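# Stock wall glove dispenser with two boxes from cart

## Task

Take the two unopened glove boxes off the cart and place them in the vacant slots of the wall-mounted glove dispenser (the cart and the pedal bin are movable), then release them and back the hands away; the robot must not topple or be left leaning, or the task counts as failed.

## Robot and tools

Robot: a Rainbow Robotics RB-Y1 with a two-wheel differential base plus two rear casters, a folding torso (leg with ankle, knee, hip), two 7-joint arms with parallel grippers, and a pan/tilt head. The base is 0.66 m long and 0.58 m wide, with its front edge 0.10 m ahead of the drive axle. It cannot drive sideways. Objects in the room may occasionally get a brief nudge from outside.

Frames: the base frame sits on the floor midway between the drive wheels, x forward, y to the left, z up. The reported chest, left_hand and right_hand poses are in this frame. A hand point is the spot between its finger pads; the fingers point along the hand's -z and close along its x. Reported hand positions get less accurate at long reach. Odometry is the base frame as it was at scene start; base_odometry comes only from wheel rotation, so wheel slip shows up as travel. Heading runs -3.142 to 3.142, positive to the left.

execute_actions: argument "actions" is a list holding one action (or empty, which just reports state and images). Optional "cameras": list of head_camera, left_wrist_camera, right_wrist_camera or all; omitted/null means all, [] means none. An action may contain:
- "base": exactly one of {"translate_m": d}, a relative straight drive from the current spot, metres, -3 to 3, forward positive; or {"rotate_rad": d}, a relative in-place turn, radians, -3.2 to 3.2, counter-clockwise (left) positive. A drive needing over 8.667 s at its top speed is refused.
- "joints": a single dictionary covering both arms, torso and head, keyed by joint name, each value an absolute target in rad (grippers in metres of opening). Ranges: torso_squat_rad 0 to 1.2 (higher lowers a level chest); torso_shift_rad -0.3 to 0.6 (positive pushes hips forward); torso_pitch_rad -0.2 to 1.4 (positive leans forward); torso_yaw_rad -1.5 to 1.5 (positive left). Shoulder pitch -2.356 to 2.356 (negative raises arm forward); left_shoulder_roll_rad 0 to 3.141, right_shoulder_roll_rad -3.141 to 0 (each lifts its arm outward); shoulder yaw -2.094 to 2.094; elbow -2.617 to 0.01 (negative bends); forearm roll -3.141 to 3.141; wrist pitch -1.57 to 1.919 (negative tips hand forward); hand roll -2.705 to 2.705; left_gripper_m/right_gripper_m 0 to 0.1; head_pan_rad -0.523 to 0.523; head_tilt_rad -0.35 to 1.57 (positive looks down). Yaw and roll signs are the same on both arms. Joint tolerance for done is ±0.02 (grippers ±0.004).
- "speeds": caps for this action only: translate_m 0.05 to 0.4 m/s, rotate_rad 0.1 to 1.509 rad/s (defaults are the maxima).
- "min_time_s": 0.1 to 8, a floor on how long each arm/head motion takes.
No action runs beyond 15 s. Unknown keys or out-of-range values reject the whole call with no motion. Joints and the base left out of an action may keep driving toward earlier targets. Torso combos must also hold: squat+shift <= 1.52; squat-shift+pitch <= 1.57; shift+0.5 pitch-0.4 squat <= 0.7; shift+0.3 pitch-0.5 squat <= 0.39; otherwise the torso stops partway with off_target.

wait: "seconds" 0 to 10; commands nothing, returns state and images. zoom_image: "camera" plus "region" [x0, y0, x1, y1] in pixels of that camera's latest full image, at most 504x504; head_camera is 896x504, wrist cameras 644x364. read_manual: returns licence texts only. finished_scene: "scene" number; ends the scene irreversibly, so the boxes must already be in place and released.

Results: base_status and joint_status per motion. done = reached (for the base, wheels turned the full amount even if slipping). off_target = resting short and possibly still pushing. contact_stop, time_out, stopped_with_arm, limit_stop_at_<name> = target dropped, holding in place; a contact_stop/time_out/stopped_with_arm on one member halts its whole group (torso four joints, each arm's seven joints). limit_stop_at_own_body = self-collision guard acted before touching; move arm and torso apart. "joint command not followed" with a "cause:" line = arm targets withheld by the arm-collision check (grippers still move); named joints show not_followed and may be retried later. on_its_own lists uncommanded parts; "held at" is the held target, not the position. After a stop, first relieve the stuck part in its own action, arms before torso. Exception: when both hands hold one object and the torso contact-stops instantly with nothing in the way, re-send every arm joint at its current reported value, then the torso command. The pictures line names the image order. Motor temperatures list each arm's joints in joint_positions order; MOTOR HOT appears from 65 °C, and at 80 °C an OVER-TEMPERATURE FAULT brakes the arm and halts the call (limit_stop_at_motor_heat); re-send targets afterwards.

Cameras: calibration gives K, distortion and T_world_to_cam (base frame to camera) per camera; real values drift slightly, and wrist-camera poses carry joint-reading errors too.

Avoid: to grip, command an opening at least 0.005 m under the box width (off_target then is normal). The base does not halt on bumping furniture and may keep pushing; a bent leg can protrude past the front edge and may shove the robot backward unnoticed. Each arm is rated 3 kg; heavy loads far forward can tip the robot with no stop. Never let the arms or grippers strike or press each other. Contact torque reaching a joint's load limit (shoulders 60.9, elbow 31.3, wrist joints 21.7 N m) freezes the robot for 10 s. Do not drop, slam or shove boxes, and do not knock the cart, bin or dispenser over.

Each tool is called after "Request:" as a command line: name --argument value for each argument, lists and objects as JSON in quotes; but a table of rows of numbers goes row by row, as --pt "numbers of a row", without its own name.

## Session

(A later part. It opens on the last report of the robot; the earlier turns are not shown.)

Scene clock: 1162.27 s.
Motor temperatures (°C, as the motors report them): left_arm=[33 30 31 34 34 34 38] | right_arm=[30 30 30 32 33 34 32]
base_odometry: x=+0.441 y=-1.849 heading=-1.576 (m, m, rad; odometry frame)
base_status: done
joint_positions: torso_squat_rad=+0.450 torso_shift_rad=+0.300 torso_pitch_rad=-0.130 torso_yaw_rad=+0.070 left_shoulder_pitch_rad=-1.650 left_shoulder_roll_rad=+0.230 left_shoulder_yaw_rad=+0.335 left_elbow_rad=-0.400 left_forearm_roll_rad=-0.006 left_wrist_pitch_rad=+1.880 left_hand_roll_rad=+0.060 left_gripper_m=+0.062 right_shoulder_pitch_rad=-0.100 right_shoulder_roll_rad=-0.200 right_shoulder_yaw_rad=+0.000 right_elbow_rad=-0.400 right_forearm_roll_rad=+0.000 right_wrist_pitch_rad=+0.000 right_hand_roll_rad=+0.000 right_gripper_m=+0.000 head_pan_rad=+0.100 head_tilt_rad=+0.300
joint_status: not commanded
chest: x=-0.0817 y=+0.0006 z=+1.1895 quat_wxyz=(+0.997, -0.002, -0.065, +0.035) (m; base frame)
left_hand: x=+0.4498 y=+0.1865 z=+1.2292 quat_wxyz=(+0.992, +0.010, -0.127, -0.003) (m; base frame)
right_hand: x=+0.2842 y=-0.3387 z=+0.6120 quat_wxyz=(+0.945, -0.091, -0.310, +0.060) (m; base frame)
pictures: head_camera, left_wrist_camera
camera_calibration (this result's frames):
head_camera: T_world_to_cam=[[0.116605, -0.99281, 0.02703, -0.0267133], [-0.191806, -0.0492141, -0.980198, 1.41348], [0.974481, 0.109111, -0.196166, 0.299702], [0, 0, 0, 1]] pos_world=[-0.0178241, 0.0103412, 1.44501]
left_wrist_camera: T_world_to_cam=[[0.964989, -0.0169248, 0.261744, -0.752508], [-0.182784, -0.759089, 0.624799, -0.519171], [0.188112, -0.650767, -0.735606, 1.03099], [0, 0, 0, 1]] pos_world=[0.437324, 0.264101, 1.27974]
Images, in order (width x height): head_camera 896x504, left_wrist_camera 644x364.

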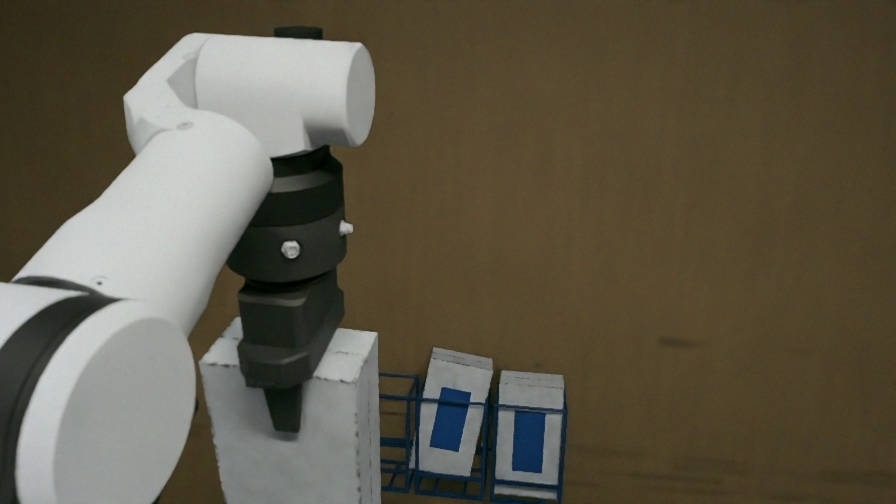

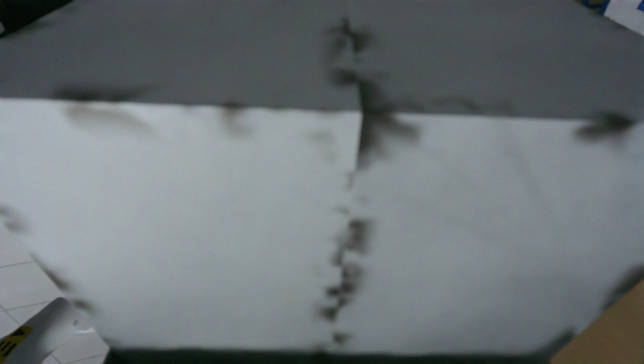

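Request:
execute_actions --actions '[{"base":{"rotate_rad":1.571},"speeds":{"rotate_rad":0.7},"joints":{"torso_yaw_rad":-0.31,"left_hand_roll_rad":-2.7},"min_time_s":3}]' --cameras '["head_camera"]'

Request:
execute_actions --actions '[{"base":{"translate_m":0.35}}]' --cameras '[]'

Request:
execute_actions --actions '[{"base":{"rotate_rad":-1.571},"speeds":{"rotate_rad":0.7},"joints":{"head_pan_rad":0.3,"head_tilt_rad":0.35}}]' --cameras '["head_camera"]'

Scene clock: 1185.50 s.
Motor temperatures (°C, as the motors report them): left_arm=[33 30 31 34 34 34 38] | right_arm=[30 30 30 32 33 34 32]
base_odometry: x=+0.441 y=-1.849 heading=-0.005 (m, m, rad; odometry frame)
base_status: done
joint_positions: torso_squat_rad=+0.450 torso_shift_rad=+0.300 torso_pitch_rad=-0.130 torso_yaw_rad=-0.310 left_shoulder_pitch_rad=-1.650 left_shoulder_roll_rad=+0.230 left_shoulder_yaw_rad=+0.335 left_elbow_rad=-0.400 left_forearm_roll_rad=-0.006 left_wrist_pitch_rad=+1.880 left_hand_roll_rad=-2.700 left_gripper_m=+0.062 right_shoulder_pitch_rad=-0.100 right_shoulder_roll_rad=-0.200 right_shoulder_yaw_rad=+0.000 right_elbow_rad=-0.400 right_forearm_roll_rad=+0.000 right_wrist_pitch_rad=+0.000 right_hand_roll_rad=+0.000 right_gripper_m=+0.000 head_pan_rad=+0.100 head_tilt_rad=+0.300
joint_status: all done
chest: x=-0.0817 y=+0.0007 z=+1.1895 quat_wxyz=(+0.986, +0.010, -0.064, -0.154) (m; base frame)
left_hand: x=+0.4804 y=-0.0244 z=+1.2331 quat_wxyz=(-0.004, +0.126, -0.014, -0.992) (m; base frame)
right_hand: x=+0.1390 y=-0.4214 z=+0.5930 quat_wxyz=(+0.941, -0.124, -0.289, -0.126) (m; base frame)
pictures: head_camera
camera_calibration (this result's frames):
head_camera: T_world_to_cam=[[-0.257039, -0.966158, -0.0216973, 0.000725131], [-0.187374, 0.0718499, -0.979657, 1.41312], [0.948062, -0.247744, -0.199501, 0.301747], [0, 0, 0, 1]] pos_world=[-0.021106, -0.026076, 1.44459]
Images, in order (width x height): head_camera 896x504.

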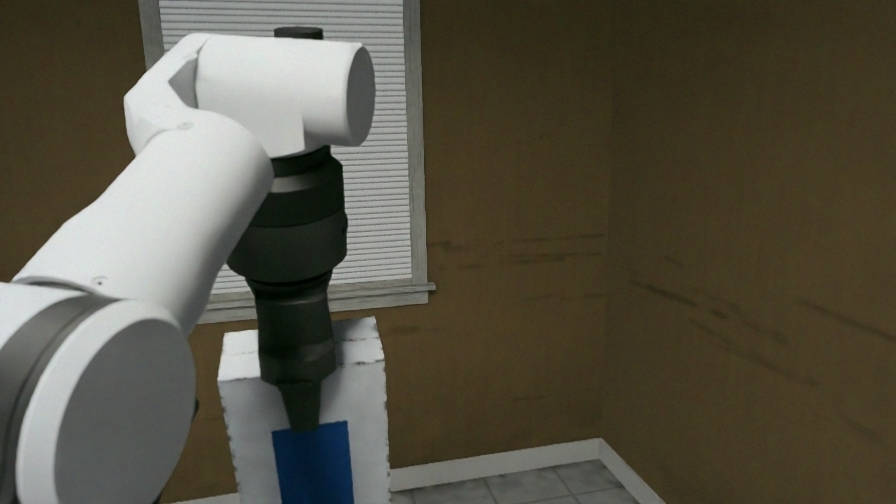

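Scene clock: 1187.73 s.
Motor temperatures (°C, as the motors report them): left_arm=[33 30 31 34 34 34 38] | right_arm=[30 30 30 32 33 34 32]
base_odometry: x=+0.791 y=-1.851 heading=-0.005 (m, m, rad; odometry frame)
base_status: done
joint_positions: torso_squat_rad=+0.450 torso_shift_rad=+0.300 torso_pitch_rad=-0.130 torso_yaw_rad=-0.310 left_shoulder_pitch_rad=-1.650 left_shoulder_roll_rad=+0.230 left_shoulder_yaw_rad=+0.335 left_elbow_rad=-0.400 left_forearm_roll_rad=-0.006 left_wrist_pitch_rad=+1.880 left_hand_roll_rad=-2.700 left_gripper_m=+0.062 right_shoulder_pitch_rad=-0.100 right_shoulder_roll_rad=-0.200 right_shoulder_yaw_rad=+0.000 right_elbow_rad=-0.400 right_forearm_roll_rad=+0.000 right_wrist_pitch_rad=+0.000 right_hand_roll_rad=+0.000 right_gripper_m=+0.000 head_pan_rad=+0.100 head_tilt_rad=+0.300
joint_status: not commanded
chest: x=-0.0817 y=+0.0007 z=+1.1895 quat_wxyz=(+0.986, +0.010, -0.064, -0.154) (m; base frame)
left_hand: x=+0.4805 y=-0.0243 z=+1.2330 quat_wxyz=(-0.004, +0.126, -0.014, -0.992) (m; base frame)
right_hand: x=+0.1390 y=-0.4214 z=+0.5930 quat_wxyz=(+0.941, -0.124, -0.289, -0.126) (m; base frame)
pictures: none
No camera images: the call's "cameras" was empty. Leave "cameras" out to get every camera's image.

Scene clock: 1191.70 s.
Motor temperatures (°C, as the motors report them): left_arm=[33 30 31 34 34 34 38] | right_arm=[30 30 30 32 33 34 32]
base_odometry: x=+0.791 y=-1.851 heading=-1.575 (m, m, rad; odometry frame)
base_status: done
joint_positions: torso_squat_rad=+0.450 torso_shift_rad=+0.300 torso_pitch_rad=-0.130 torso_yaw_rad=-0.310 left_shoulder_pitch_rad=-1.650 left_shoulder_roll_rad=+0.230 left_shoulder_yaw_rad=+0.335 left_elbow_rad=-0.400 left_forearm_roll_rad=-0.006 left_wrist_pitch_rad=+1.880 left_hand_roll_rad=-2.700 left_gripper_m=+0.062 right_shoulder_pitch_rad=-0.100 right_shoulder_roll_rad=-0.200 right_shoulder_yaw_rad=+0.000 right_elbow_rad=-0.400 right_forearm_roll_rad=+0.000 right_wrist_pitch_rad=+0.000 right_hand_roll_rad=+0.000 right_gripper_m=+0.000 head_pan_rad=+0.300 head_tilt_rad=+0.350
joint_status: all done
chest: x=-0.0817 y=+0.0007 z=+1.1895 quat_wxyz=(+0.986, +0.010, -0.064, -0.154) (m; base frame)
left_hand: x=+0.4805 y=-0.0243 z=+1.2330 quat_wxyz=(-0.004, +0.126, -0.014, -0.992) (m; base frame)
right_hand: x=+0.1390 y=-0.4214 z=+0.5930 quat_wxyz=(+0.941, -0.124, -0.289, -0.126) (m; base frame)
pictures: head_camera
camera_calibration (this result's frames):
head_camera: T_world_to_cam=[[-0.0613566, -0.998095, 0.00639814, -0.0215349], [-0.244207, 0.0087963, -0.969683, 1.39396], [0.96778, -0.0610589, -0.244282, 0.366781], [0, 0, 0, 1]] pos_world=[-0.0158705, -0.0113603, 1.44143]
Images, in order (width x height): head_camera 896x504.

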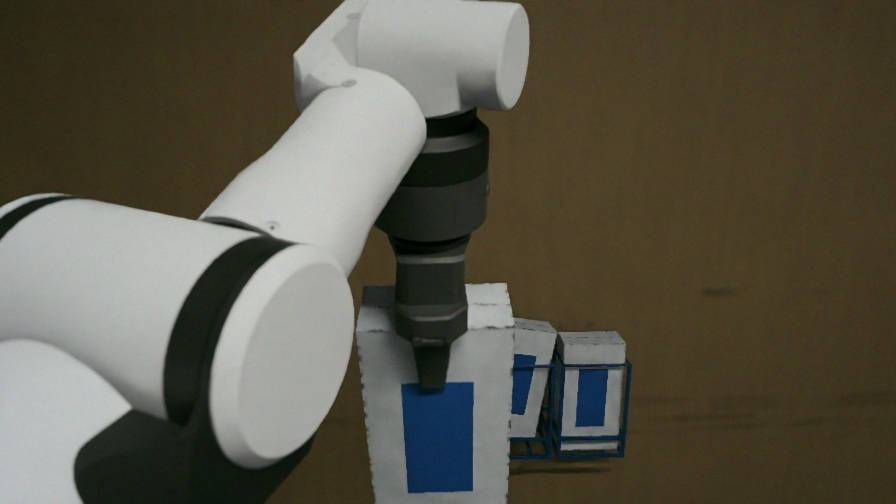

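Request:
execute_actions --actions '[{"base":{"translate_m":0.4},"speeds":{"translate_m":0.15},"joints":{"head_tilt_rad":0.6,"head_pan_rad":0.0}}]' --cameras '["head_camera"]'

Scene clock: 1201.07 s.
Motor temperatures (°C, as the motors report them): left_arm=[33 30 31 34 34 34 38] | right_arm=[30 30 30 32 33 34 32]
base_odometry: x=+0.789 y=-2.251 heading=-1.576 (m, m, rad; odometry frame)
base_status: done
joint_positions: torso_squat_rad=+0.450 torso_shift_rad=+0.300 torso_pitch_rad=-0.130 torso_yaw_rad=-0.310 left_shoulder_pitch_rad=-1.650 left_shoulder_roll_rad=+0.230 left_shoulder_yaw_rad=+0.335 left_elbow_rad=-0.400 left_forearm_roll_rad=-0.006 left_wrist_pitch_rad=+1.880 left_hand_roll_rad=-2.700 left_gripper_m=+0.062 right_shoulder_pitch_rad=-0.100 right_shoulder_roll_rad=-0.200 right_shoulder_yaw_rad=+0.000 right_elbow_rad=-0.400 right_forearm_roll_rad=+0.000 right_wrist_pitch_rad=+0.000 right_hand_roll_rad=+0.000 right_gripper_m=+0.000 head_pan_rad=+0.000 head_tilt_rad=+0.600
joint_status: all done
chest: x=-0.0818 y=+0.0007 z=+1.1895 quat_wxyz=(+0.986, +0.010, -0.064, -0.154) (m; base frame)
left_hand: x=+0.4804 y=-0.0243 z=+1.2331 quat_wxyz=(-0.004, +0.126, -0.014, -0.992) (m; base frame)
right_hand: x=+0.1390 y=-0.4214 z=+0.5931 quat_wxyz=(+0.941, -0.124, -0.289, -0.126) (m; base frame)
pictures: head_camera
camera_calibration (this result's frames):
head_camera: T_world_to_cam=[[-0.347926, -0.937329, -0.0189899, -0.0107707], [-0.447154, 0.183714, -0.875387, 1.24622], [0.824015, -0.296079, -0.48305, 0.685007], [0, 0, 0, 1]] pos_world=[-0.0109509, -0.0362272, 1.42161]
Images, in order (width x height): head_camera 896x504.

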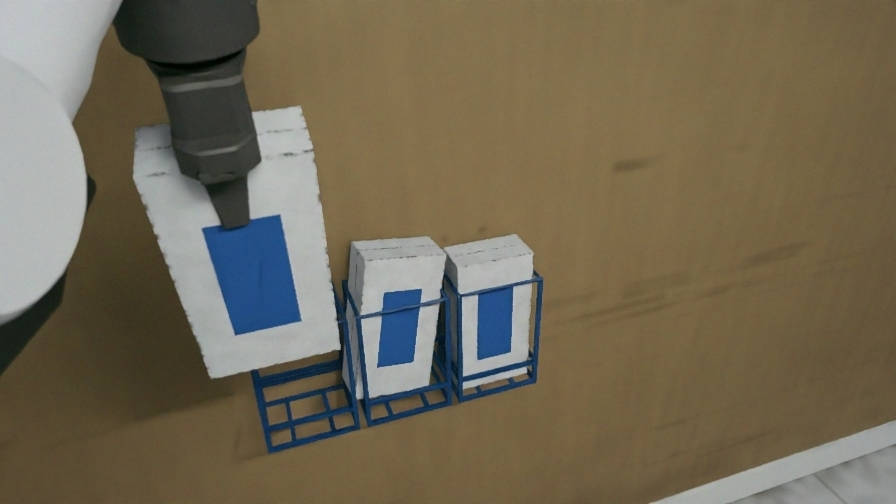

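Request:
execute_actions --actions '[{"base":{"translate_m":0.12},"speeds":{"translate_m":0.08},"joints":{"torso_yaw_rad":-0.435,"left_hand_roll_rad":-2.575,"head_pan_rad":0.2,"head_tilt_rad":0.75,"torso_squat_rad":0.4}}]' --cameras '["head_camera"]'

Scene clock: 1215.97 s.
Motor temperatures (°C, as the motors report them): left_arm=[33 30 31 34 34 34 38] | right_arm=[30 30 30 32 33 34 32]
base_odometry: x=+0.788 y=-2.371 heading=-1.576 (m, m, rad; odometry frame)
base_status: done
joint_positions: torso_squat_rad=+0.400 torso_shift_rad=+0.300 torso_pitch_rad=-0.130 torso_yaw_rad=-0.435 left_shoulder_pitch_rad=-1.650 left_shoulder_roll_rad=+0.230 left_shoulder_yaw_rad=+0.335 left_elbow_rad=-0.400 left_forearm_roll_rad=-0.006 left_wrist_pitch_rad=+1.880 left_hand_roll_rad=-2.575 left_gripper_m=+0.062 right_shoulder_pitch_rad=-0.100 right_shoulder_roll_rad=-0.200 right_shoulder_yaw_rad=+0.000 right_elbow_rad=-0.400 right_forearm_roll_rad=+0.000 right_wrist_pitch_rad=+0.000 right_hand_roll_rad=+0.000 right_gripper_m=+0.000 head_pan_rad=+0.200 head_tilt_rad=+0.750
joint_status: all done
chest: x=-0.0774 y=+0.0006 z=+1.2033 quat_wxyz=(+0.974, +0.014, -0.063, -0.215) (m; base frame)
left_hand: x=+0.4773 y=-0.0943 z=+1.2459 quat_wxyz=(-0.004, +0.124, -0.022, -0.992) (m; base frame)
right_hand: x=+0.0901 y=-0.4357 z=+0.5999 quat_wxyz=(+0.932, -0.134, -0.280, -0.186) (m; base frame)
pictures: head_camera
camera_calibration (this result's frames):
head_camera: T_world_to_cam=[[-0.273957, -0.961738, -0.00285061, -0.0284704], [-0.58227, 0.168221, -0.795401, 1.13641], [0.765447, -0.216246, -0.606076, 0.856626], [0, 0, 0, 1]] pos_world=[-0.00180394, -0.033307, 1.423]
Images, in order (width x height): head_camera 896x504.

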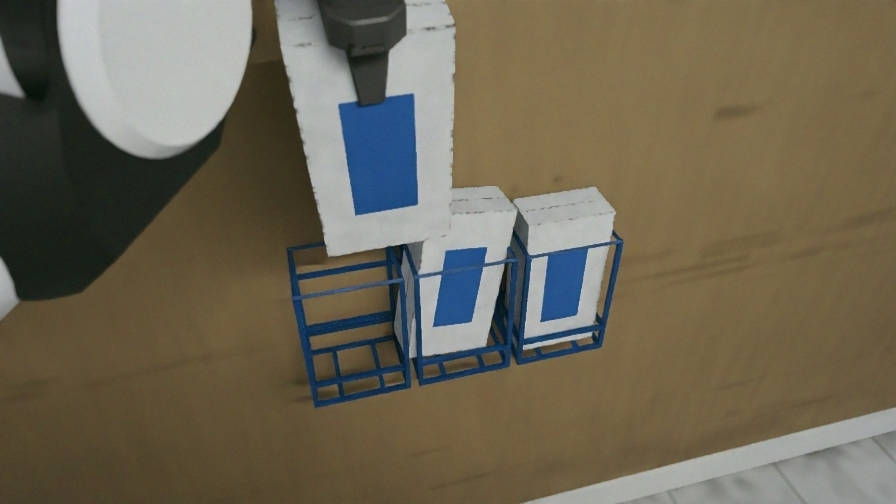

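Request:
execute_actions --actions '[{"base":{"translate_m":0.125},"speeds":{"translate_m":0.05},"joints":{"torso_yaw_rad":-0.40,"left_hand_roll_rad":-2.61,"head_tilt_rad":0.9}}]' --cameras '["head_camera"]'

Scene clock: 1230.70 s.
Motor temperatures (°C, as the motors report them): left_arm=[33 30 31 34 34 34 38] | right_arm=[30 30 30 32 33 34 32]
base_odometry: x=+0.788 y=-2.496 heading=-1.576 (m, m, rad; odometry frame)
base_status: done
joint_positions: torso_squat_rad=+0.400 torso_shift_rad=+0.300 torso_pitch_rad=-0.130 torso_yaw_rad=-0.400 left_shoulder_pitch_rad=-1.650 left_shoulder_roll_rad=+0.230 left_shoulder_yaw_rad=+0.335 left_elbow_rad=-0.400 left_forearm_roll_rad=-0.006 left_wrist_pitch_rad=+1.880 left_hand_roll_rad=-2.610 left_gripper_m=+0.062 right_shoulder_pitch_rad=-0.100 right_shoulder_roll_rad=-0.200 right_shoulder_yaw_rad=+0.000 right_elbow_rad=-0.400 right_forearm_roll_rad=+0.000 right_wrist_pitch_rad=+0.000 right_hand_roll_rad=+0.000 right_gripper_m=+0.000 head_pan_rad=+0.200 head_tilt_rad=+0.900
joint_status: all done
chest: x=-0.0775 y=+0.0007 z=+1.2033 quat_wxyz=(+0.978, +0.013, -0.064, -0.198) (m; base frame)
left_hand: x=+0.4802 y=-0.0747 z=+1.2464 quat_wxyz=(-0.004, +0.125, -0.020, -0.992) (m; base frame)
right_hand: x=+0.1052 y=-0.4324 z=+0.6019 quat_wxyz=(+0.935, -0.131, -0.282, -0.169) (m; base frame)
pictures: head_camera
camera_calibration (this result's frames):
head_camera: T_world_to_cam=[[-0.236024, -0.971716, 0.00784754, -0.039666], [-0.698125, 0.163942, -0.696954, 0.988496], [0.675954, -0.169976, -0.717073, 1.00543], [0, 0, 0, 1]] pos_world=[0.00110624, -0.0297005, 1.41021]
Images, in order (width x height): head_camera 896x504.

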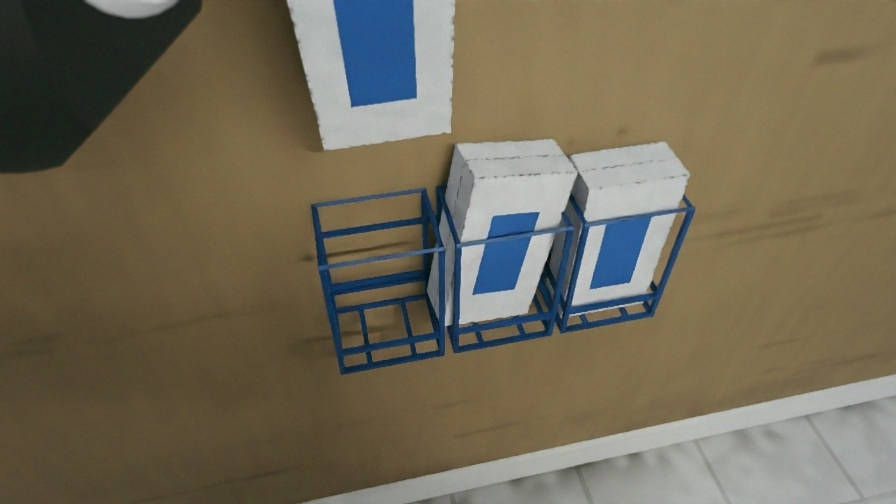

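Request:
execute_actions --actions '[{"joints":{"torso_yaw_rad":-0.36,"left_hand_roll_rad":-2.65}}]' --cameras '[]'

Request:
execute_actions --actions '[{"joints":{"torso_squat_rad":0.6}}]' --cameras '["head_camera"]'

Scene clock: 1242.33 s.
Motor temperatures (°C, as the motors report them): left_arm=[33 30 31 34 34 34 38] | right_arm=[30 30 30 32 33 34 32]
base_odometry: x=+0.788 y=-2.496 heading=-1.576 (m, m, rad; odometry frame)
base_status: not commanded
joint_positions: torso_squat_rad=+0.400 torso_shift_rad=+0.300 torso_pitch_rad=-0.130 torso_yaw_rad=-0.360 left_shoulder_pitch_rad=-1.650 left_shoulder_roll_rad=+0.230 left_shoulder_yaw_rad=+0.335 left_elbow_rad=-0.400 left_forearm_roll_rad=-0.006 left_wrist_pitch_rad=+1.880 left_hand_roll_rad=-2.650 left_gripper_m=+0.062 right_shoulder_pitch_rad=-0.100 right_shoulder_roll_rad=-0.200 right_shoulder_yaw_rad=+0.000 right_elbow_rad=-0.400 right_forearm_roll_rad=+0.000 right_wrist_pitch_rad=+0.000 right_hand_roll_rad=+0.000 right_gripper_m=+0.000 head_pan_rad=+0.200 head_tilt_rad=+0.900
joint_status: all done
chest: x=-0.0775 y=+0.0007 z=+1.2033 quat_wxyz=(+0.982, +0.011, -0.064, -0.179) (m; base frame)
left_hand: x=+0.4828 y=-0.0523 z=+1.2467 quat_wxyz=(-0.004, +0.125, -0.017, -0.992) (m; base frame)
right_hand: x=+0.1222 y=-0.4279 z=+0.6041 quat_wxyz=(+0.938, -0.128, -0.285, -0.150) (m; base frame)
pictures: none
No camera images: the call's "cameras" was empty. Leave "cameras" out to get every camera's image.

Scene clock: 1243.80 s.
Motor temperatures (°C, as the motors report them): left_arm=[33 30 31 34 34 34 38] | right_arm=[30 30 30 32 33 34 32]
base_odometry: x=+0.788 y=-2.496 heading=-1.576 (m, m, rad; odometry frame)
base_status: not commanded
joint_positions: torso_squat_rad=+0.600 torso_shift_rad=+0.300 torso_pitch_rad=-0.130 torso_yaw_rad=-0.360 left_shoulder_pitch_rad=-1.650 left_shoulder_roll_rad=+0.230 left_shoulder_yaw_rad=+0.335 left_elbow_rad=-0.400 left_forearm_roll_rad=-0.006 left_wrist_pitch_rad=+1.880 left_hand_roll_rad=-2.650 left_gripper_m=+0.062 right_shoulder_pitch_rad=-0.100 right_shoulder_roll_rad=-0.200 right_shoulder_yaw_rad=+0.000 right_elbow_rad=-0.400 right_forearm_roll_rad=+0.000 right_wrist_pitch_rad=+0.000 right_hand_roll_rad=+0.000 right_gripper_m=+0.000 head_pan_rad=+0.200 head_tilt_rad=+0.900
joint_status: all done
chest: x=-0.0974 y=+0.0006 z=+1.1393 quat_wxyz=(+0.982, +0.011, -0.064, -0.179) (m; base frame)
left_hand: x=+0.4628 y=-0.0523 z=+1.1828 quat_wxyz=(-0.004, +0.125, -0.017, -0.992) (m; base frame)
right_hand: x=+0.1025 y=-0.4279 z=+0.5402 quat_wxyz=(+0.938, -0.128, -0.285, -0.150) (m; base frame)
pictures: head_camera
camera_calibration (this result's frames):
head_camera: T_world_to_cam=[[-0.197303, -0.980258, 0.0128749, -0.0458592], [-0.703839, 0.1325, -0.697892, 0.930515], [0.682409, -0.146758, -0.716087, 0.972492], [0, 0, 0, 1]] pos_world=[-0.0177523, -0.0255261, 1.34638]
Images, in order (width x height): head_camera 896x504.

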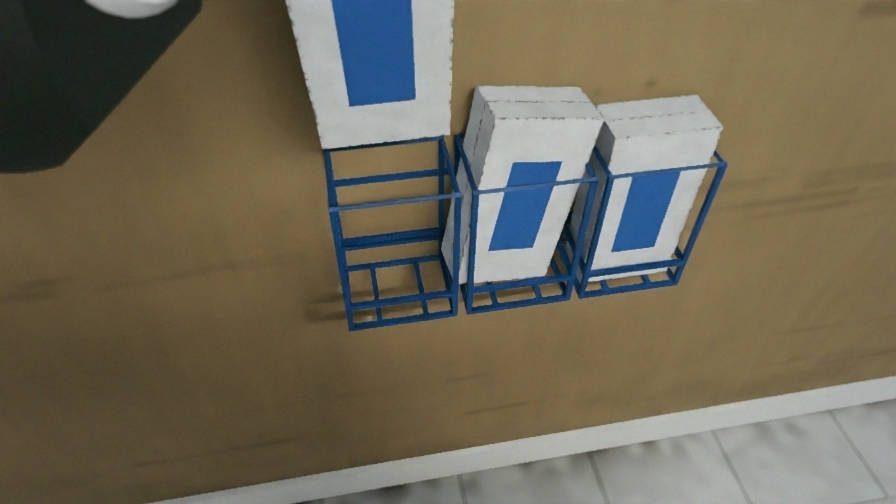

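Request:
execute_actions --actions '[{"base":{"translate_m":0.03},"speeds":{"translate_m":0.05}}]' --cameras '[]'

Request:
execute_actions --actions '[{"base":{"translate_m":0.012},"speeds":{"translate_m":0.05},"joints":{"torso_squat_rad":0.75}}]' --cameras '["head_camera"]'

Scene clock: 1250.97 s.
Motor temperatures (°C, as the motors report them): left_arm=[33 30 31 34 34 34 38] | right_arm=[30 30 30 32 33 34 32]
base_odometry: x=+0.787 y=-2.526 heading=-1.576 (m, m, rad; odometry frame)
base_status: done
joint_positions: torso_squat_rad=+0.600 torso_shift_rad=+0.300 torso_pitch_rad=-0.130 torso_yaw_rad=-0.360 left_shoulder_pitch_rad=-1.650 left_shoulder_roll_rad=+0.230 left_shoulder_yaw_rad=+0.335 left_elbow_rad=-0.400 left_forearm_roll_rad=-0.006 left_wrist_pitch_rad=+1.880 left_hand_roll_rad=-2.650 left_gripper_m=+0.062 right_shoulder_pitch_rad=-0.100 right_shoulder_roll_rad=-0.200 right_shoulder_yaw_rad=+0.000 right_elbow_rad=-0.400 right_forearm_roll_rad=+0.000 right_wrist_pitch_rad=+0.000 right_hand_roll_rad=+0.000 right_gripper_m=+0.000 head_pan_rad=+0.200 head_tilt_rad=+0.900
joint_status: not commanded
chest: x=-0.0973 y=+0.0006 z=+1.1392 quat_wxyz=(+0.982, +0.011, -0.064, -0.179) (m; base frame)
left_hand: x=+0.4630 y=-0.0523 z=+1.1827 quat_wxyz=(-0.004, +0.125, -0.017, -0.992) (m; base frame)
right_hand: x=+0.1025 y=-0.4279 z=+0.5401 quat_wxyz=(+0.938, -0.128, -0.285, -0.150) (m; base frame)
pictures: none
No camera images: the call's "cameras" was empty. Leave "cameras" out to get every camera's image.

Scene clock: 1252.27 s.
Motor temperatures (°C, as the motors report them): left_arm=[33 30 31 34 34 34 38] | right_arm=[30 30 30 32 33 34 32]
base_odometry: x=+0.787 y=-2.538 heading=-1.576 (m, m, rad; odometry frame)
base_status: done
joint_positions: torso_squat_rad=+0.750 torso_shift_rad=+0.300 torso_pitch_rad=-0.130 torso_yaw_rad=-0.360 left_shoulder_pitch_rad=-1.650 left_shoulder_roll_rad=+0.230 left_shoulder_yaw_rad=+0.335 left_elbow_rad=-0.400 left_forearm_roll_rad=-0.006 left_wrist_pitch_rad=+1.880 left_hand_roll_rad=-2.650 left_gripper_m=+0.062 right_shoulder_pitch_rad=-0.100 right_shoulder_roll_rad=-0.200 right_shoulder_yaw_rad=+0.000 right_elbow_rad=-0.400 right_forearm_roll_rad=+0.000 right_wrist_pitch_rad=+0.000 right_hand_roll_rad=+0.000 right_gripper_m=+0.000 head_pan_rad=+0.200 head_tilt_rad=+0.900
joint_status: all done
chest: x=-0.1168 y=+0.0006 z=+1.0766 quat_wxyz=(+0.982, +0.011, -0.064, -0.179) (m; base frame)
left_hand: x=+0.4434 y=-0.0524 z=+1.1202 quat_wxyz=(-0.004, +0.125, -0.017, -0.992) (m; base frame)
right_hand: x=+0.0831 y=-0.4280 z=+0.4775 quat_wxyz=(+0.938, -0.128, -0.285, -0.150) (m; base frame)
pictures: head_camera
camera_calibration (this result's frames):
head_camera: T_world_to_cam=[[-0.197303, -0.980258, 0.0128724, -0.0489313], [-0.703833, 0.1325, -0.697899, 0.873185], [0.682415, -0.146757, -0.716081, 0.940856], [0, 0, 0, 1]] pos_world=[-0.0371329, -0.025585, 1.28375]
Images, in order (width x height): head_camera 896x504.

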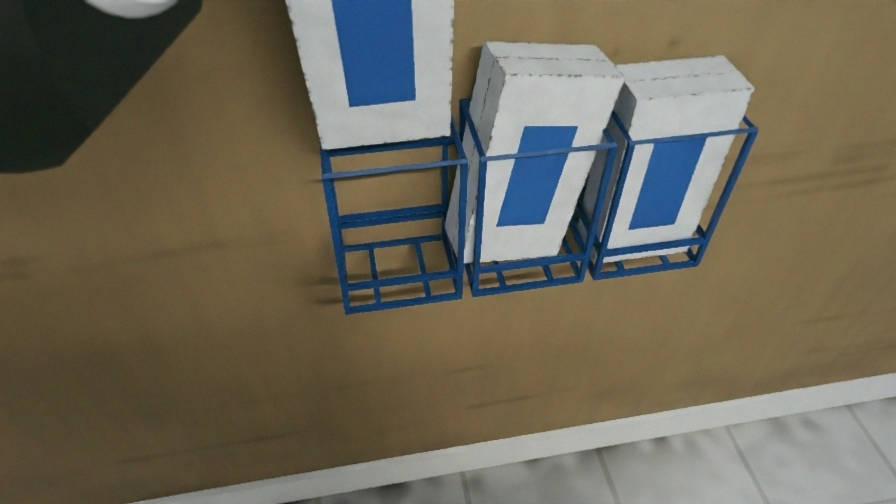

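Request:
execute_actions --actions '[{"base":{"translate_m":0.012},"speeds":{"translate_m":0.05},"joints":{"torso_squat_rad":0.85,"torso_yaw_rad":-0.375,"left_hand_roll_rad":-2.635}}]' --cameras '["head_camera"]'

Scene clock: 1258.47 s.
Motor temperatures (°C, as the motors report them): left_arm=[33 30 31 34 34 34 38] | right_arm=[30 30 30 32 33 34 32]
base_odometry: x=+0.787 y=-2.550 heading=-1.576 (m, m, rad; odometry frame)
base_status: done
joint_positions: torso_squat_rad=+0.850 torso_shift_rad=+0.300 torso_pitch_rad=-0.130 torso_yaw_rad=-0.375 left_shoulder_pitch_rad=-1.650 left_shoulder_roll_rad=+0.230 left_shoulder_yaw_rad=+0.335 left_elbow_rad=-0.400 left_forearm_roll_rad=-0.006 left_wrist_pitch_rad=+1.880 left_hand_roll_rad=-2.635 left_gripper_m=+0.062 right_shoulder_pitch_rad=-0.100 right_shoulder_roll_rad=-0.200 right_shoulder_yaw_rad=+0.000 right_elbow_rad=-0.400 right_forearm_roll_rad=+0.000 right_wrist_pitch_rad=+0.000 right_hand_roll_rad=+0.000 right_gripper_m=+0.000 head_pan_rad=+0.200 head_tilt_rad=+0.900
joint_status: all done
chest: x=-0.1317 y=+0.0005 z=+1.0287 quat_wxyz=(+0.980, +0.012, -0.064, -0.186) (m; base frame)
left_hand: x=+0.4277 y=-0.0608 z=+1.0722 quat_wxyz=(-0.004, +0.125, -0.018, -0.992) (m; base frame)
right_hand: x=+0.0620 y=-0.4298 z=+0.4288 quat_wxyz=(+0.937, -0.129, -0.284, -0.157) (m; base frame)
pictures: head_camera
camera_calibration (this result's frames):
head_camera: T_world_to_cam=[[-0.211748, -0.977263, 0.0109803, -0.0512415], [-0.701788, 0.144221, -0.697634, 0.829275], [0.680189, -0.155428, -0.71637, 0.916641], [0, 0, 0, 1]] pos_world=[-0.0523637, -0.0272033, 1.23575]
Images, in order (width x height): head_camera 896x504.

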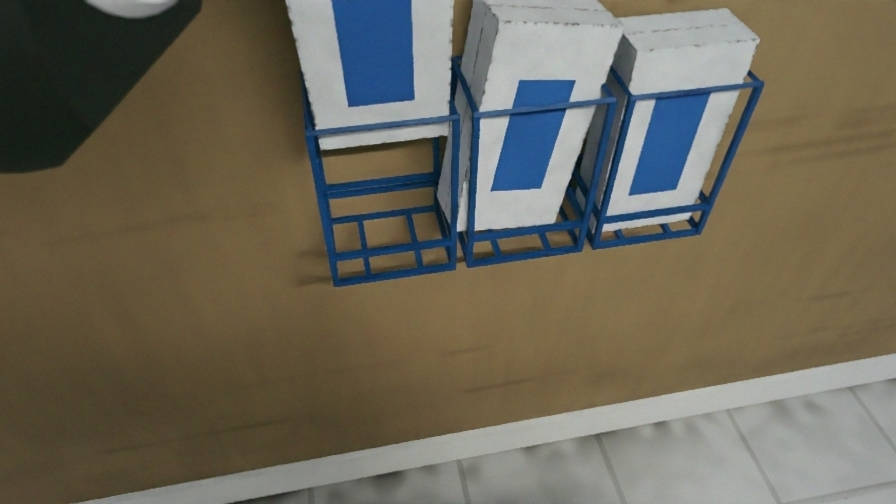

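Inside the rail. Continue.

Request:
execute_actions --actions '[{"base":{"translate_m":0.02},"speeds":{"translate_m":0.05},"joints":{"torso_squat_rad":1.0,"head_tilt_rad":0.75}}]' --cameras '["head_camera"]'

Request:
execute_actions --actions '[{"base":{"translate_m":0.012},"speeds":{"translate_m":0.05},"joints":{"torso_squat_rad":1.1,"head_tilt_rad":0.6}}]' --cameras '["head_camera"]'

Scene clock: 1264.70 s.
Motor temperatures (°C, as the motors report them): left_arm=[33 30 31 34 34 34 38] | right_arm=[30 30 30 32 33 34 32]
base_odometry: x=+0.787 y=-2.570 heading=-1.576 (m, m, rad; odometry frame)
base_status: done
joint_positions: torso_squat_rad=+1.000 torso_shift_rad=+0.300 torso_pitch_rad=-0.130 torso_yaw_rad=-0.375 left_shoulder_pitch_rad=-1.651 left_shoulder_roll_rad=+0.232 left_shoulder_yaw_rad=+0.335 left_elbow_rad=-0.401 left_forearm_roll_rad=-0.007 left_wrist_pitch_rad=+1.879 left_hand_roll_rad=-2.635 left_gripper_m=+0.062 right_shoulder_pitch_rad=-0.100 right_shoulder_roll_rad=-0.200 right_shoulder_yaw_rad=+0.000 right_elbow_rad=-0.400 right_forearm_roll_rad=+0.000 right_wrist_pitch_rad=+0.000 right_hand_roll_rad=+0.000 right_gripper_m=+0.000 head_pan_rad=+0.200 head_tilt_rad=+0.750
joint_status: all done
chest: x=-0.1564 y=+0.0004 z=+0.9487 quat_wxyz=(+0.980, +0.012, -0.064, -0.186) (m; base frame)
left_hand: x=+0.4039 y=-0.0606 z=+0.9936 quat_wxyz=(-0.003, +0.127, -0.019, -0.992) (m; base frame)
right_hand: x=+0.0372 y=-0.4299 z=+0.3487 quat_wxyz=(+0.937, -0.129, -0.284, -0.157) (m; base frame)
pictures: head_camera
camera_calibration (this result's frames):
head_camera: T_world_to_cam=[[-0.216187, -0.976341, 0.0046475, -0.0490967], [-0.590827, 0.127032, -0.796735, 0.887914], [0.777295, -0.17499, -0.604311, 0.76285], [0, 0, 0, 1]] pos_world=[-0.0789699, -0.0272375, 1.16866]
Images, in order (width x height): head_camera 896x504.

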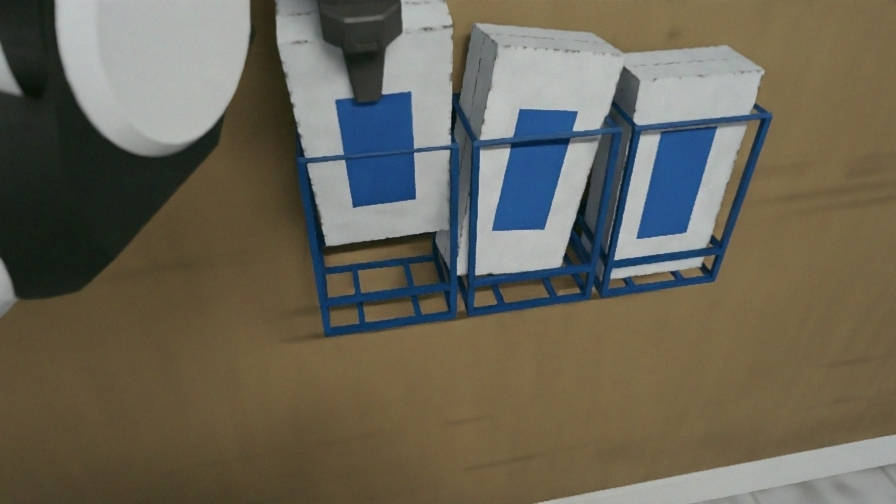

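Scene clock: 1265.80 s.
Motor temperatures (°C, as the motors report them): left_arm=[33 30 31 34 34 35 38] | right_arm=[30 30 30 32 33 34 32]
base_odometry: x=+0.787 y=-2.582 heading=-1.576 (m, m, rad; odometry frame)
base_status: done
joint_positions: torso_squat_rad=+1.100 torso_shift_rad=+0.300 torso_pitch_rad=-0.130 torso_yaw_rad=-0.375 left_shoulder_pitch_rad=-1.657 left_shoulder_roll_rad=+0.238 left_shoulder_yaw_rad=+0.334 left_elbow_rad=-0.406 left_forearm_roll_rad=-0.009 left_wrist_pitch_rad=+1.876 left_hand_roll_rad=-2.635 left_gripper_m=+0.074 right_shoulder_pitch_rad=-0.100 right_shoulder_roll_rad=-0.200 right_shoulder_yaw_rad=+0.000 right_elbow_rad=-0.400 right_forearm_roll_rad=+0.000 right_wrist_pitch_rad=+0.000 right_hand_roll_rad=+0.000 right_gripper_m=+0.000 head_pan_rad=+0.200 head_tilt_rad=+0.600
joint_status: all done
chest: x=-0.1743 y=+0.0004 z=+0.8907 quat_wxyz=(+0.980, +0.012, -0.064, -0.186) (m; base frame)
left_hand: x=+0.3883 y=-0.0595 z=+0.9420 quat_wxyz=(-0.001, +0.135, -0.022, -0.991) (m; base frame)
right_hand: x=+0.0194 y=-0.4299 z=+0.2909 quat_wxyz=(+0.937, -0.129, -0.284, -0.157) (m; base frame)
pictures: head_camera
camera_calibration (this result's frames):
head_camera: T_world_to_cam=[[-0.219628, -0.975581, -0.00233664, -0.0457576], [-0.466297, 0.107079, -0.878124, 0.942239], [0.856931, -0.191771, -0.478428, 0.618616], [0, 0, 0, 1]] pos_world=[-0.100798, -0.0269012, 1.12326]
Images, in order (width x height): head_camera 896x504.

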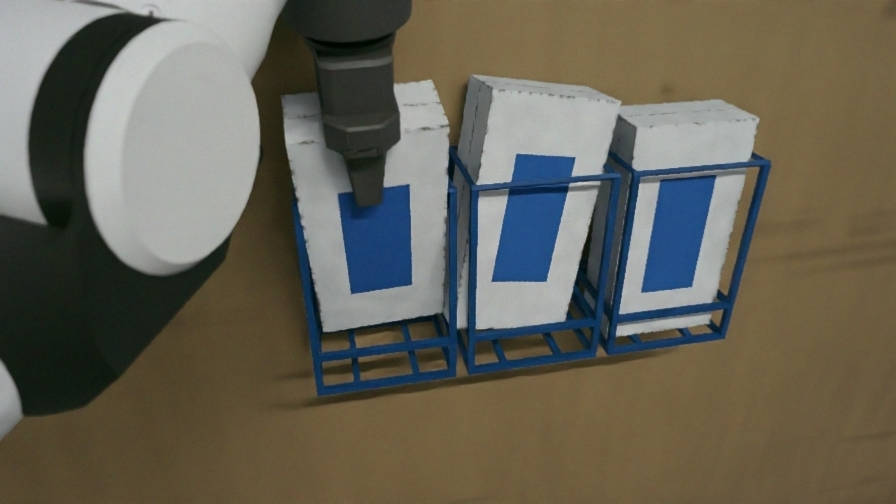

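Request:
execute_actions --actions '[{"joints":{"torso_squat_rad":1.04,"left_gripper_m":0.1}}]' --cameras '["head_camera"]'

Scene clock: 1271.73 s.
Motor temperatures (°C, as the motors report them): left_arm=[33 31 31 35 35 43 38] | right_arm=[30 30 30 32 33 34 32]
base_odometry: x=+0.787 y=-2.582 heading=-1.576 (m, m, rad; odometry frame)
base_status: not commanded
joint_positions: torso_squat_rad=+1.040 torso_shift_rad=+0.300 torso_pitch_rad=-0.130 torso_yaw_rad=-0.375 left_shoulder_pitch_rad=-1.650 left_shoulder_roll_rad=+0.231 left_shoulder_yaw_rad=+0.335 left_elbow_rad=-0.400 left_forearm_roll_rad=-0.006 left_wrist_pitch_rad=+1.880 left_hand_roll_rad=-2.635 left_gripper_m=+0.100 right_shoulder_pitch_rad=-0.100 right_shoulder_roll_rad=-0.200 right_shoulder_yaw_rad=+0.000 right_elbow_rad=-0.400 right_forearm_roll_rad=+0.000 right_wrist_pitch_rad=+0.000 right_hand_roll_rad=+0.000 right_gripper_m=+0.000 head_pan_rad=+0.200 head_tilt_rad=+0.600
joint_status: all done
chest: x=-0.1633 y=+0.0004 z=+0.9259 quat_wxyz=(+0.980, +0.012, -0.064, -0.186) (m; base frame)
left_hand: x=+0.3964 y=-0.0608 z=+0.9699 quat_wxyz=(-0.004, +0.126, -0.018, -0.992) (m; base frame)
right_hand: x=+0.0301 y=-0.4299 z=+0.3259 quat_wxyz=(+0.937, -0.129, -0.284, -0.157) (m; base frame)
pictures: head_camera
camera_calibration (this result's frames):
head_camera: T_world_to_cam=[[-0.219631, -0.975581, -0.00220495, -0.0433381], [-0.466818, 0.107078, -0.877847, 0.977895], [0.856646, -0.191773, -0.478936, 0.626381], [0, 0, 0, 1]] pos_world=[-0.0896062, -0.0268681, 1.15834]
Images, in order (width x height): head_camera 896x504.

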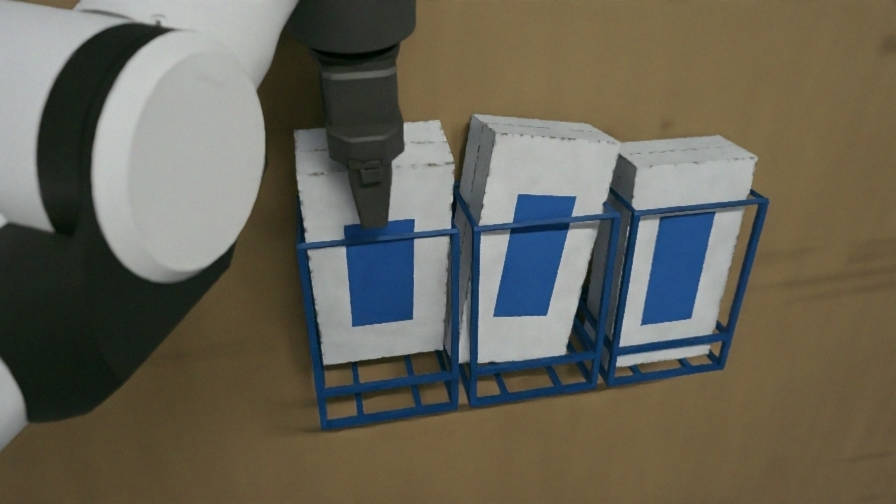

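Request:
execute_actions --actions '[{"base":{"translate_m":-0.04},"speeds":{"translate_m":0.05},"joints":{"torso_squat_rad":0.85}}]' --cameras '["head_camera"]'

Request:
execute_actions --actions '[{"base":{"translate_m":-0.35},"speeds":{"translate_m":0.15},"joints":{"head_tilt_rad":0.4}}]' --cameras '["head_camera"]'

Scene clock: 1283.50 s.
Motor temperatures (°C, as the motors report them): left_arm=[32 31 31 34 35 40 38] | right_arm=[30 30 30 32 33 34 32]
base_odometry: x=+0.787 y=-2.542 heading=-1.576 (m, m, rad; odometry frame)
base_status: done
joint_positions: torso_squat_rad=+0.850 torso_shift_rad=+0.300 torso_pitch_rad=-0.130 torso_yaw_rad=-0.375 left_shoulder_pitch_rad=-1.650 left_shoulder_roll_rad=+0.230 left_shoulder_yaw_rad=+0.335 left_elbow_rad=-0.400 left_forearm_roll_rad=-0.006 left_wrist_pitch_rad=+1.880 left_hand_roll_rad=-2.635 left_gripper_m=+0.100 right_shoulder_pitch_rad=-0.100 right_shoulder_roll_rad=-0.200 right_shoulder_yaw_rad=+0.000 right_elbow_rad=-0.400 right_forearm_roll_rad=+0.000 right_wrist_pitch_rad=+0.000 right_hand_roll_rad=+0.000 right_gripper_m=+0.000 head_pan_rad=+0.200 head_tilt_rad=+0.600
joint_status: all done
chest: x=-0.1316 y=+0.0005 z=+1.0287 quat_wxyz=(+0.980, +0.012, -0.064, -0.186) (m; base frame)
left_hand: x=+0.4280 y=-0.0608 z=+1.0727 quat_wxyz=(-0.004, +0.126, -0.018, -0.992) (m; base frame)
right_hand: x=+0.0619 y=-0.4298 z=+0.4287 quat_wxyz=(+0.937, -0.129, -0.284, -0.157) (m; base frame)
pictures: head_camera
camera_calibration (this result's frames):
head_camera: T_world_to_cam=[[-0.219643, -0.975578, -0.00224998, -0.0360094], [-0.466641, 0.107085, -0.87794, 1.08305], [0.85674, -0.191783, -0.478765, 0.648314], [0, 0, 0, 1]] pos_world=[-0.0579488, -0.0267728, 1.26117]
Images, in order (width x height): head_camera 896x504.

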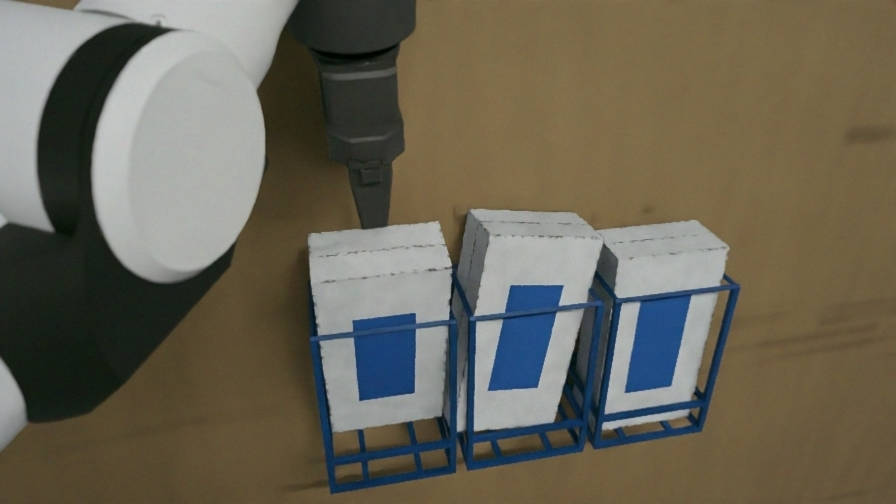

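Scene clock: 1286.83 s.
Motor temperatures (°C, as the motors report them): left_arm=[32 30 31 34 35 39 38] | right_arm=[30 30 30 32 33 34 32]
base_odometry: x=+0.789 y=-2.192 heading=-1.577 (m, m, rad; odometry frame)
base_status: done
joint_positions: torso_squat_rad=+0.850 torso_shift_rad=+0.300 torso_pitch_rad=-0.130 torso_yaw_rad=-0.375 left_shoulder_pitch_rad=-1.650 left_shoulder_roll_rad=+0.230 left_shoulder_yaw_rad=+0.335 left_elbow_rad=-0.400 left_forearm_roll_rad=-0.006 left_wrist_pitch_rad=+1.880 left_hand_roll_rad=-2.635 left_gripper_m=+0.100 right_shoulder_pitch_rad=-0.100 right_shoulder_roll_rad=-0.200 right_shoulder_yaw_rad=+0.000 right_elbow_rad=-0.400 right_forearm_roll_rad=+0.000 right_wrist_pitch_rad=+0.000 right_hand_roll_rad=+0.000 right_gripper_m=+0.000 head_pan_rad=+0.200 head_tilt_rad=+0.400
joint_status: all done
chest: x=-0.1317 y=+0.0005 z=+1.0287 quat_wxyz=(+0.980, +0.012, -0.064, -0.186) (m; base frame)
left_hand: x=+0.4279 y=-0.0608 z=+1.0728 quat_wxyz=(-0.004, +0.126, -0.018, -0.992) (m; base frame)
right_hand: x=+0.0619 y=-0.4298 z=+0.4288 quat_wxyz=(+0.937, -0.129, -0.284, -0.157) (m; base frame)
pictures: head_camera
camera_calibration (this result's frames):
head_camera: T_world_to_cam=[[-0.222574, -0.974839, -0.012236, -0.0241614], [-0.284854, 0.0770304, -0.955471, 1.20306], [0.932373, -0.209177, -0.294832, 0.432525], [0, 0, 0, 1]] pos_world=[-0.0659544, -0.0257516, 1.27672]
Images, in order (width x height): head_camera 896x504.

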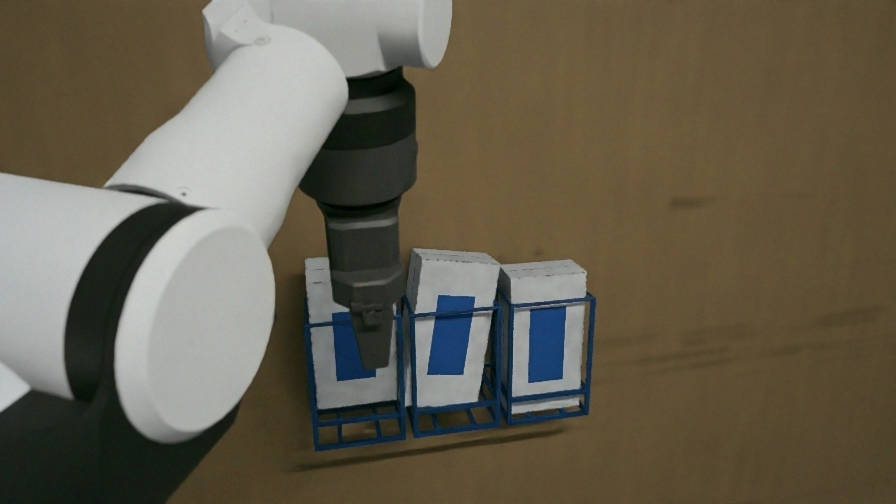

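Request:
execute_actions --actions '[{"base":{"translate_m":0.37},"speeds":{"translate_m":0.12},"joints":{"torso_yaw_rad":-0.57,"left_hand_roll_rad":-2.44,"left_gripper_m":0.0,"torso_squat_rad":0.8,"head_pan_rad":0.35,"head_tilt_rad":0.65}}]' --cameras '["head_camera"]'

Scene clock: 1299.97 s.
Motor temperatures (°C, as the motors report them): left_arm=[32 30 31 34 34 37 38] | right_arm=[30 30 30 32 33 34 32]
base_odometry: x=+0.787 y=-2.562 heading=-1.577 (m, m, rad; odometry frame)
base_status: done
joint_positions: torso_squat_rad=+0.800 torso_shift_rad=+0.300 torso_pitch_rad=-0.130 torso_yaw_rad=-0.570 left_shoulder_pitch_rad=-1.650 left_shoulder_roll_rad=+0.230 left_shoulder_yaw_rad=+0.335 left_elbow_rad=-0.400 left_forearm_roll_rad=-0.006 left_wrist_pitch_rad=+1.880 left_hand_roll_rad=-2.440 left_gripper_m=+0.000 right_shoulder_pitch_rad=-0.100 right_shoulder_roll_rad=-0.200 right_shoulder_yaw_rad=+0.000 right_elbow_rad=-0.400 right_forearm_roll_rad=+0.000 right_wrist_pitch_rad=+0.000 right_hand_roll_rad=+0.000 right_gripper_m=+0.000 head_pan_rad=+0.350 head_tilt_rad=+0.650
joint_status: all done
chest: x=-0.1240 y=+0.0005 z=+1.0532 quat_wxyz=(+0.958, +0.018, -0.062, -0.281) (m; base frame)
left_hand: x=+0.4132 y=-0.1683 z=+1.0942 quat_wxyz=(-0.005, +0.121, -0.030, -0.992) (m; base frame)
right_hand: x=-0.0153 y=-0.4438 z=+0.4422 quat_wxyz=(+0.919, -0.144, -0.269, -0.250) (m; base frame)
pictures: head_camera
camera_calibration (this result's frames):
head_camera: T_world_to_cam=[[-0.261995, -0.965053, -0.00556879, -0.0397111], [-0.503563, 0.141626, -0.852271, 1.07078], [0.823276, -0.220486, -0.523071, 0.705244], [0, 0, 0, 1]] pos_world=[-0.0518099, -0.0344771, 1.28126]
Images, in order (width x height): head_camera 896x504.

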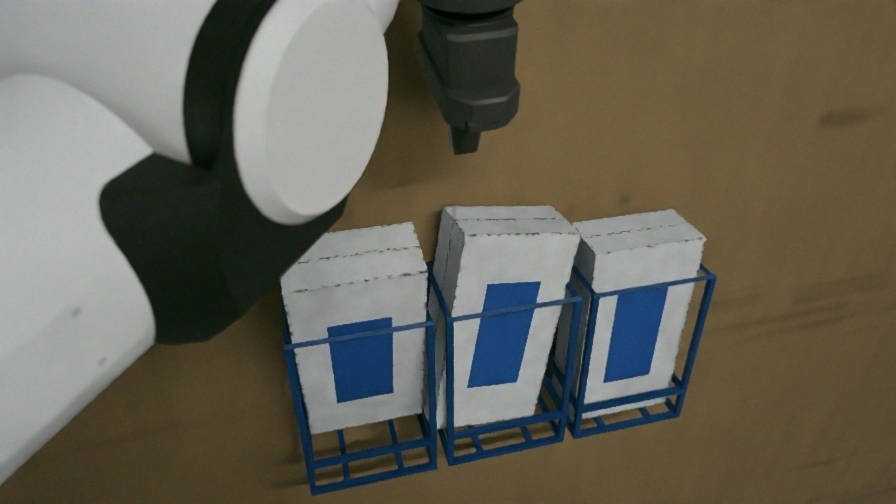

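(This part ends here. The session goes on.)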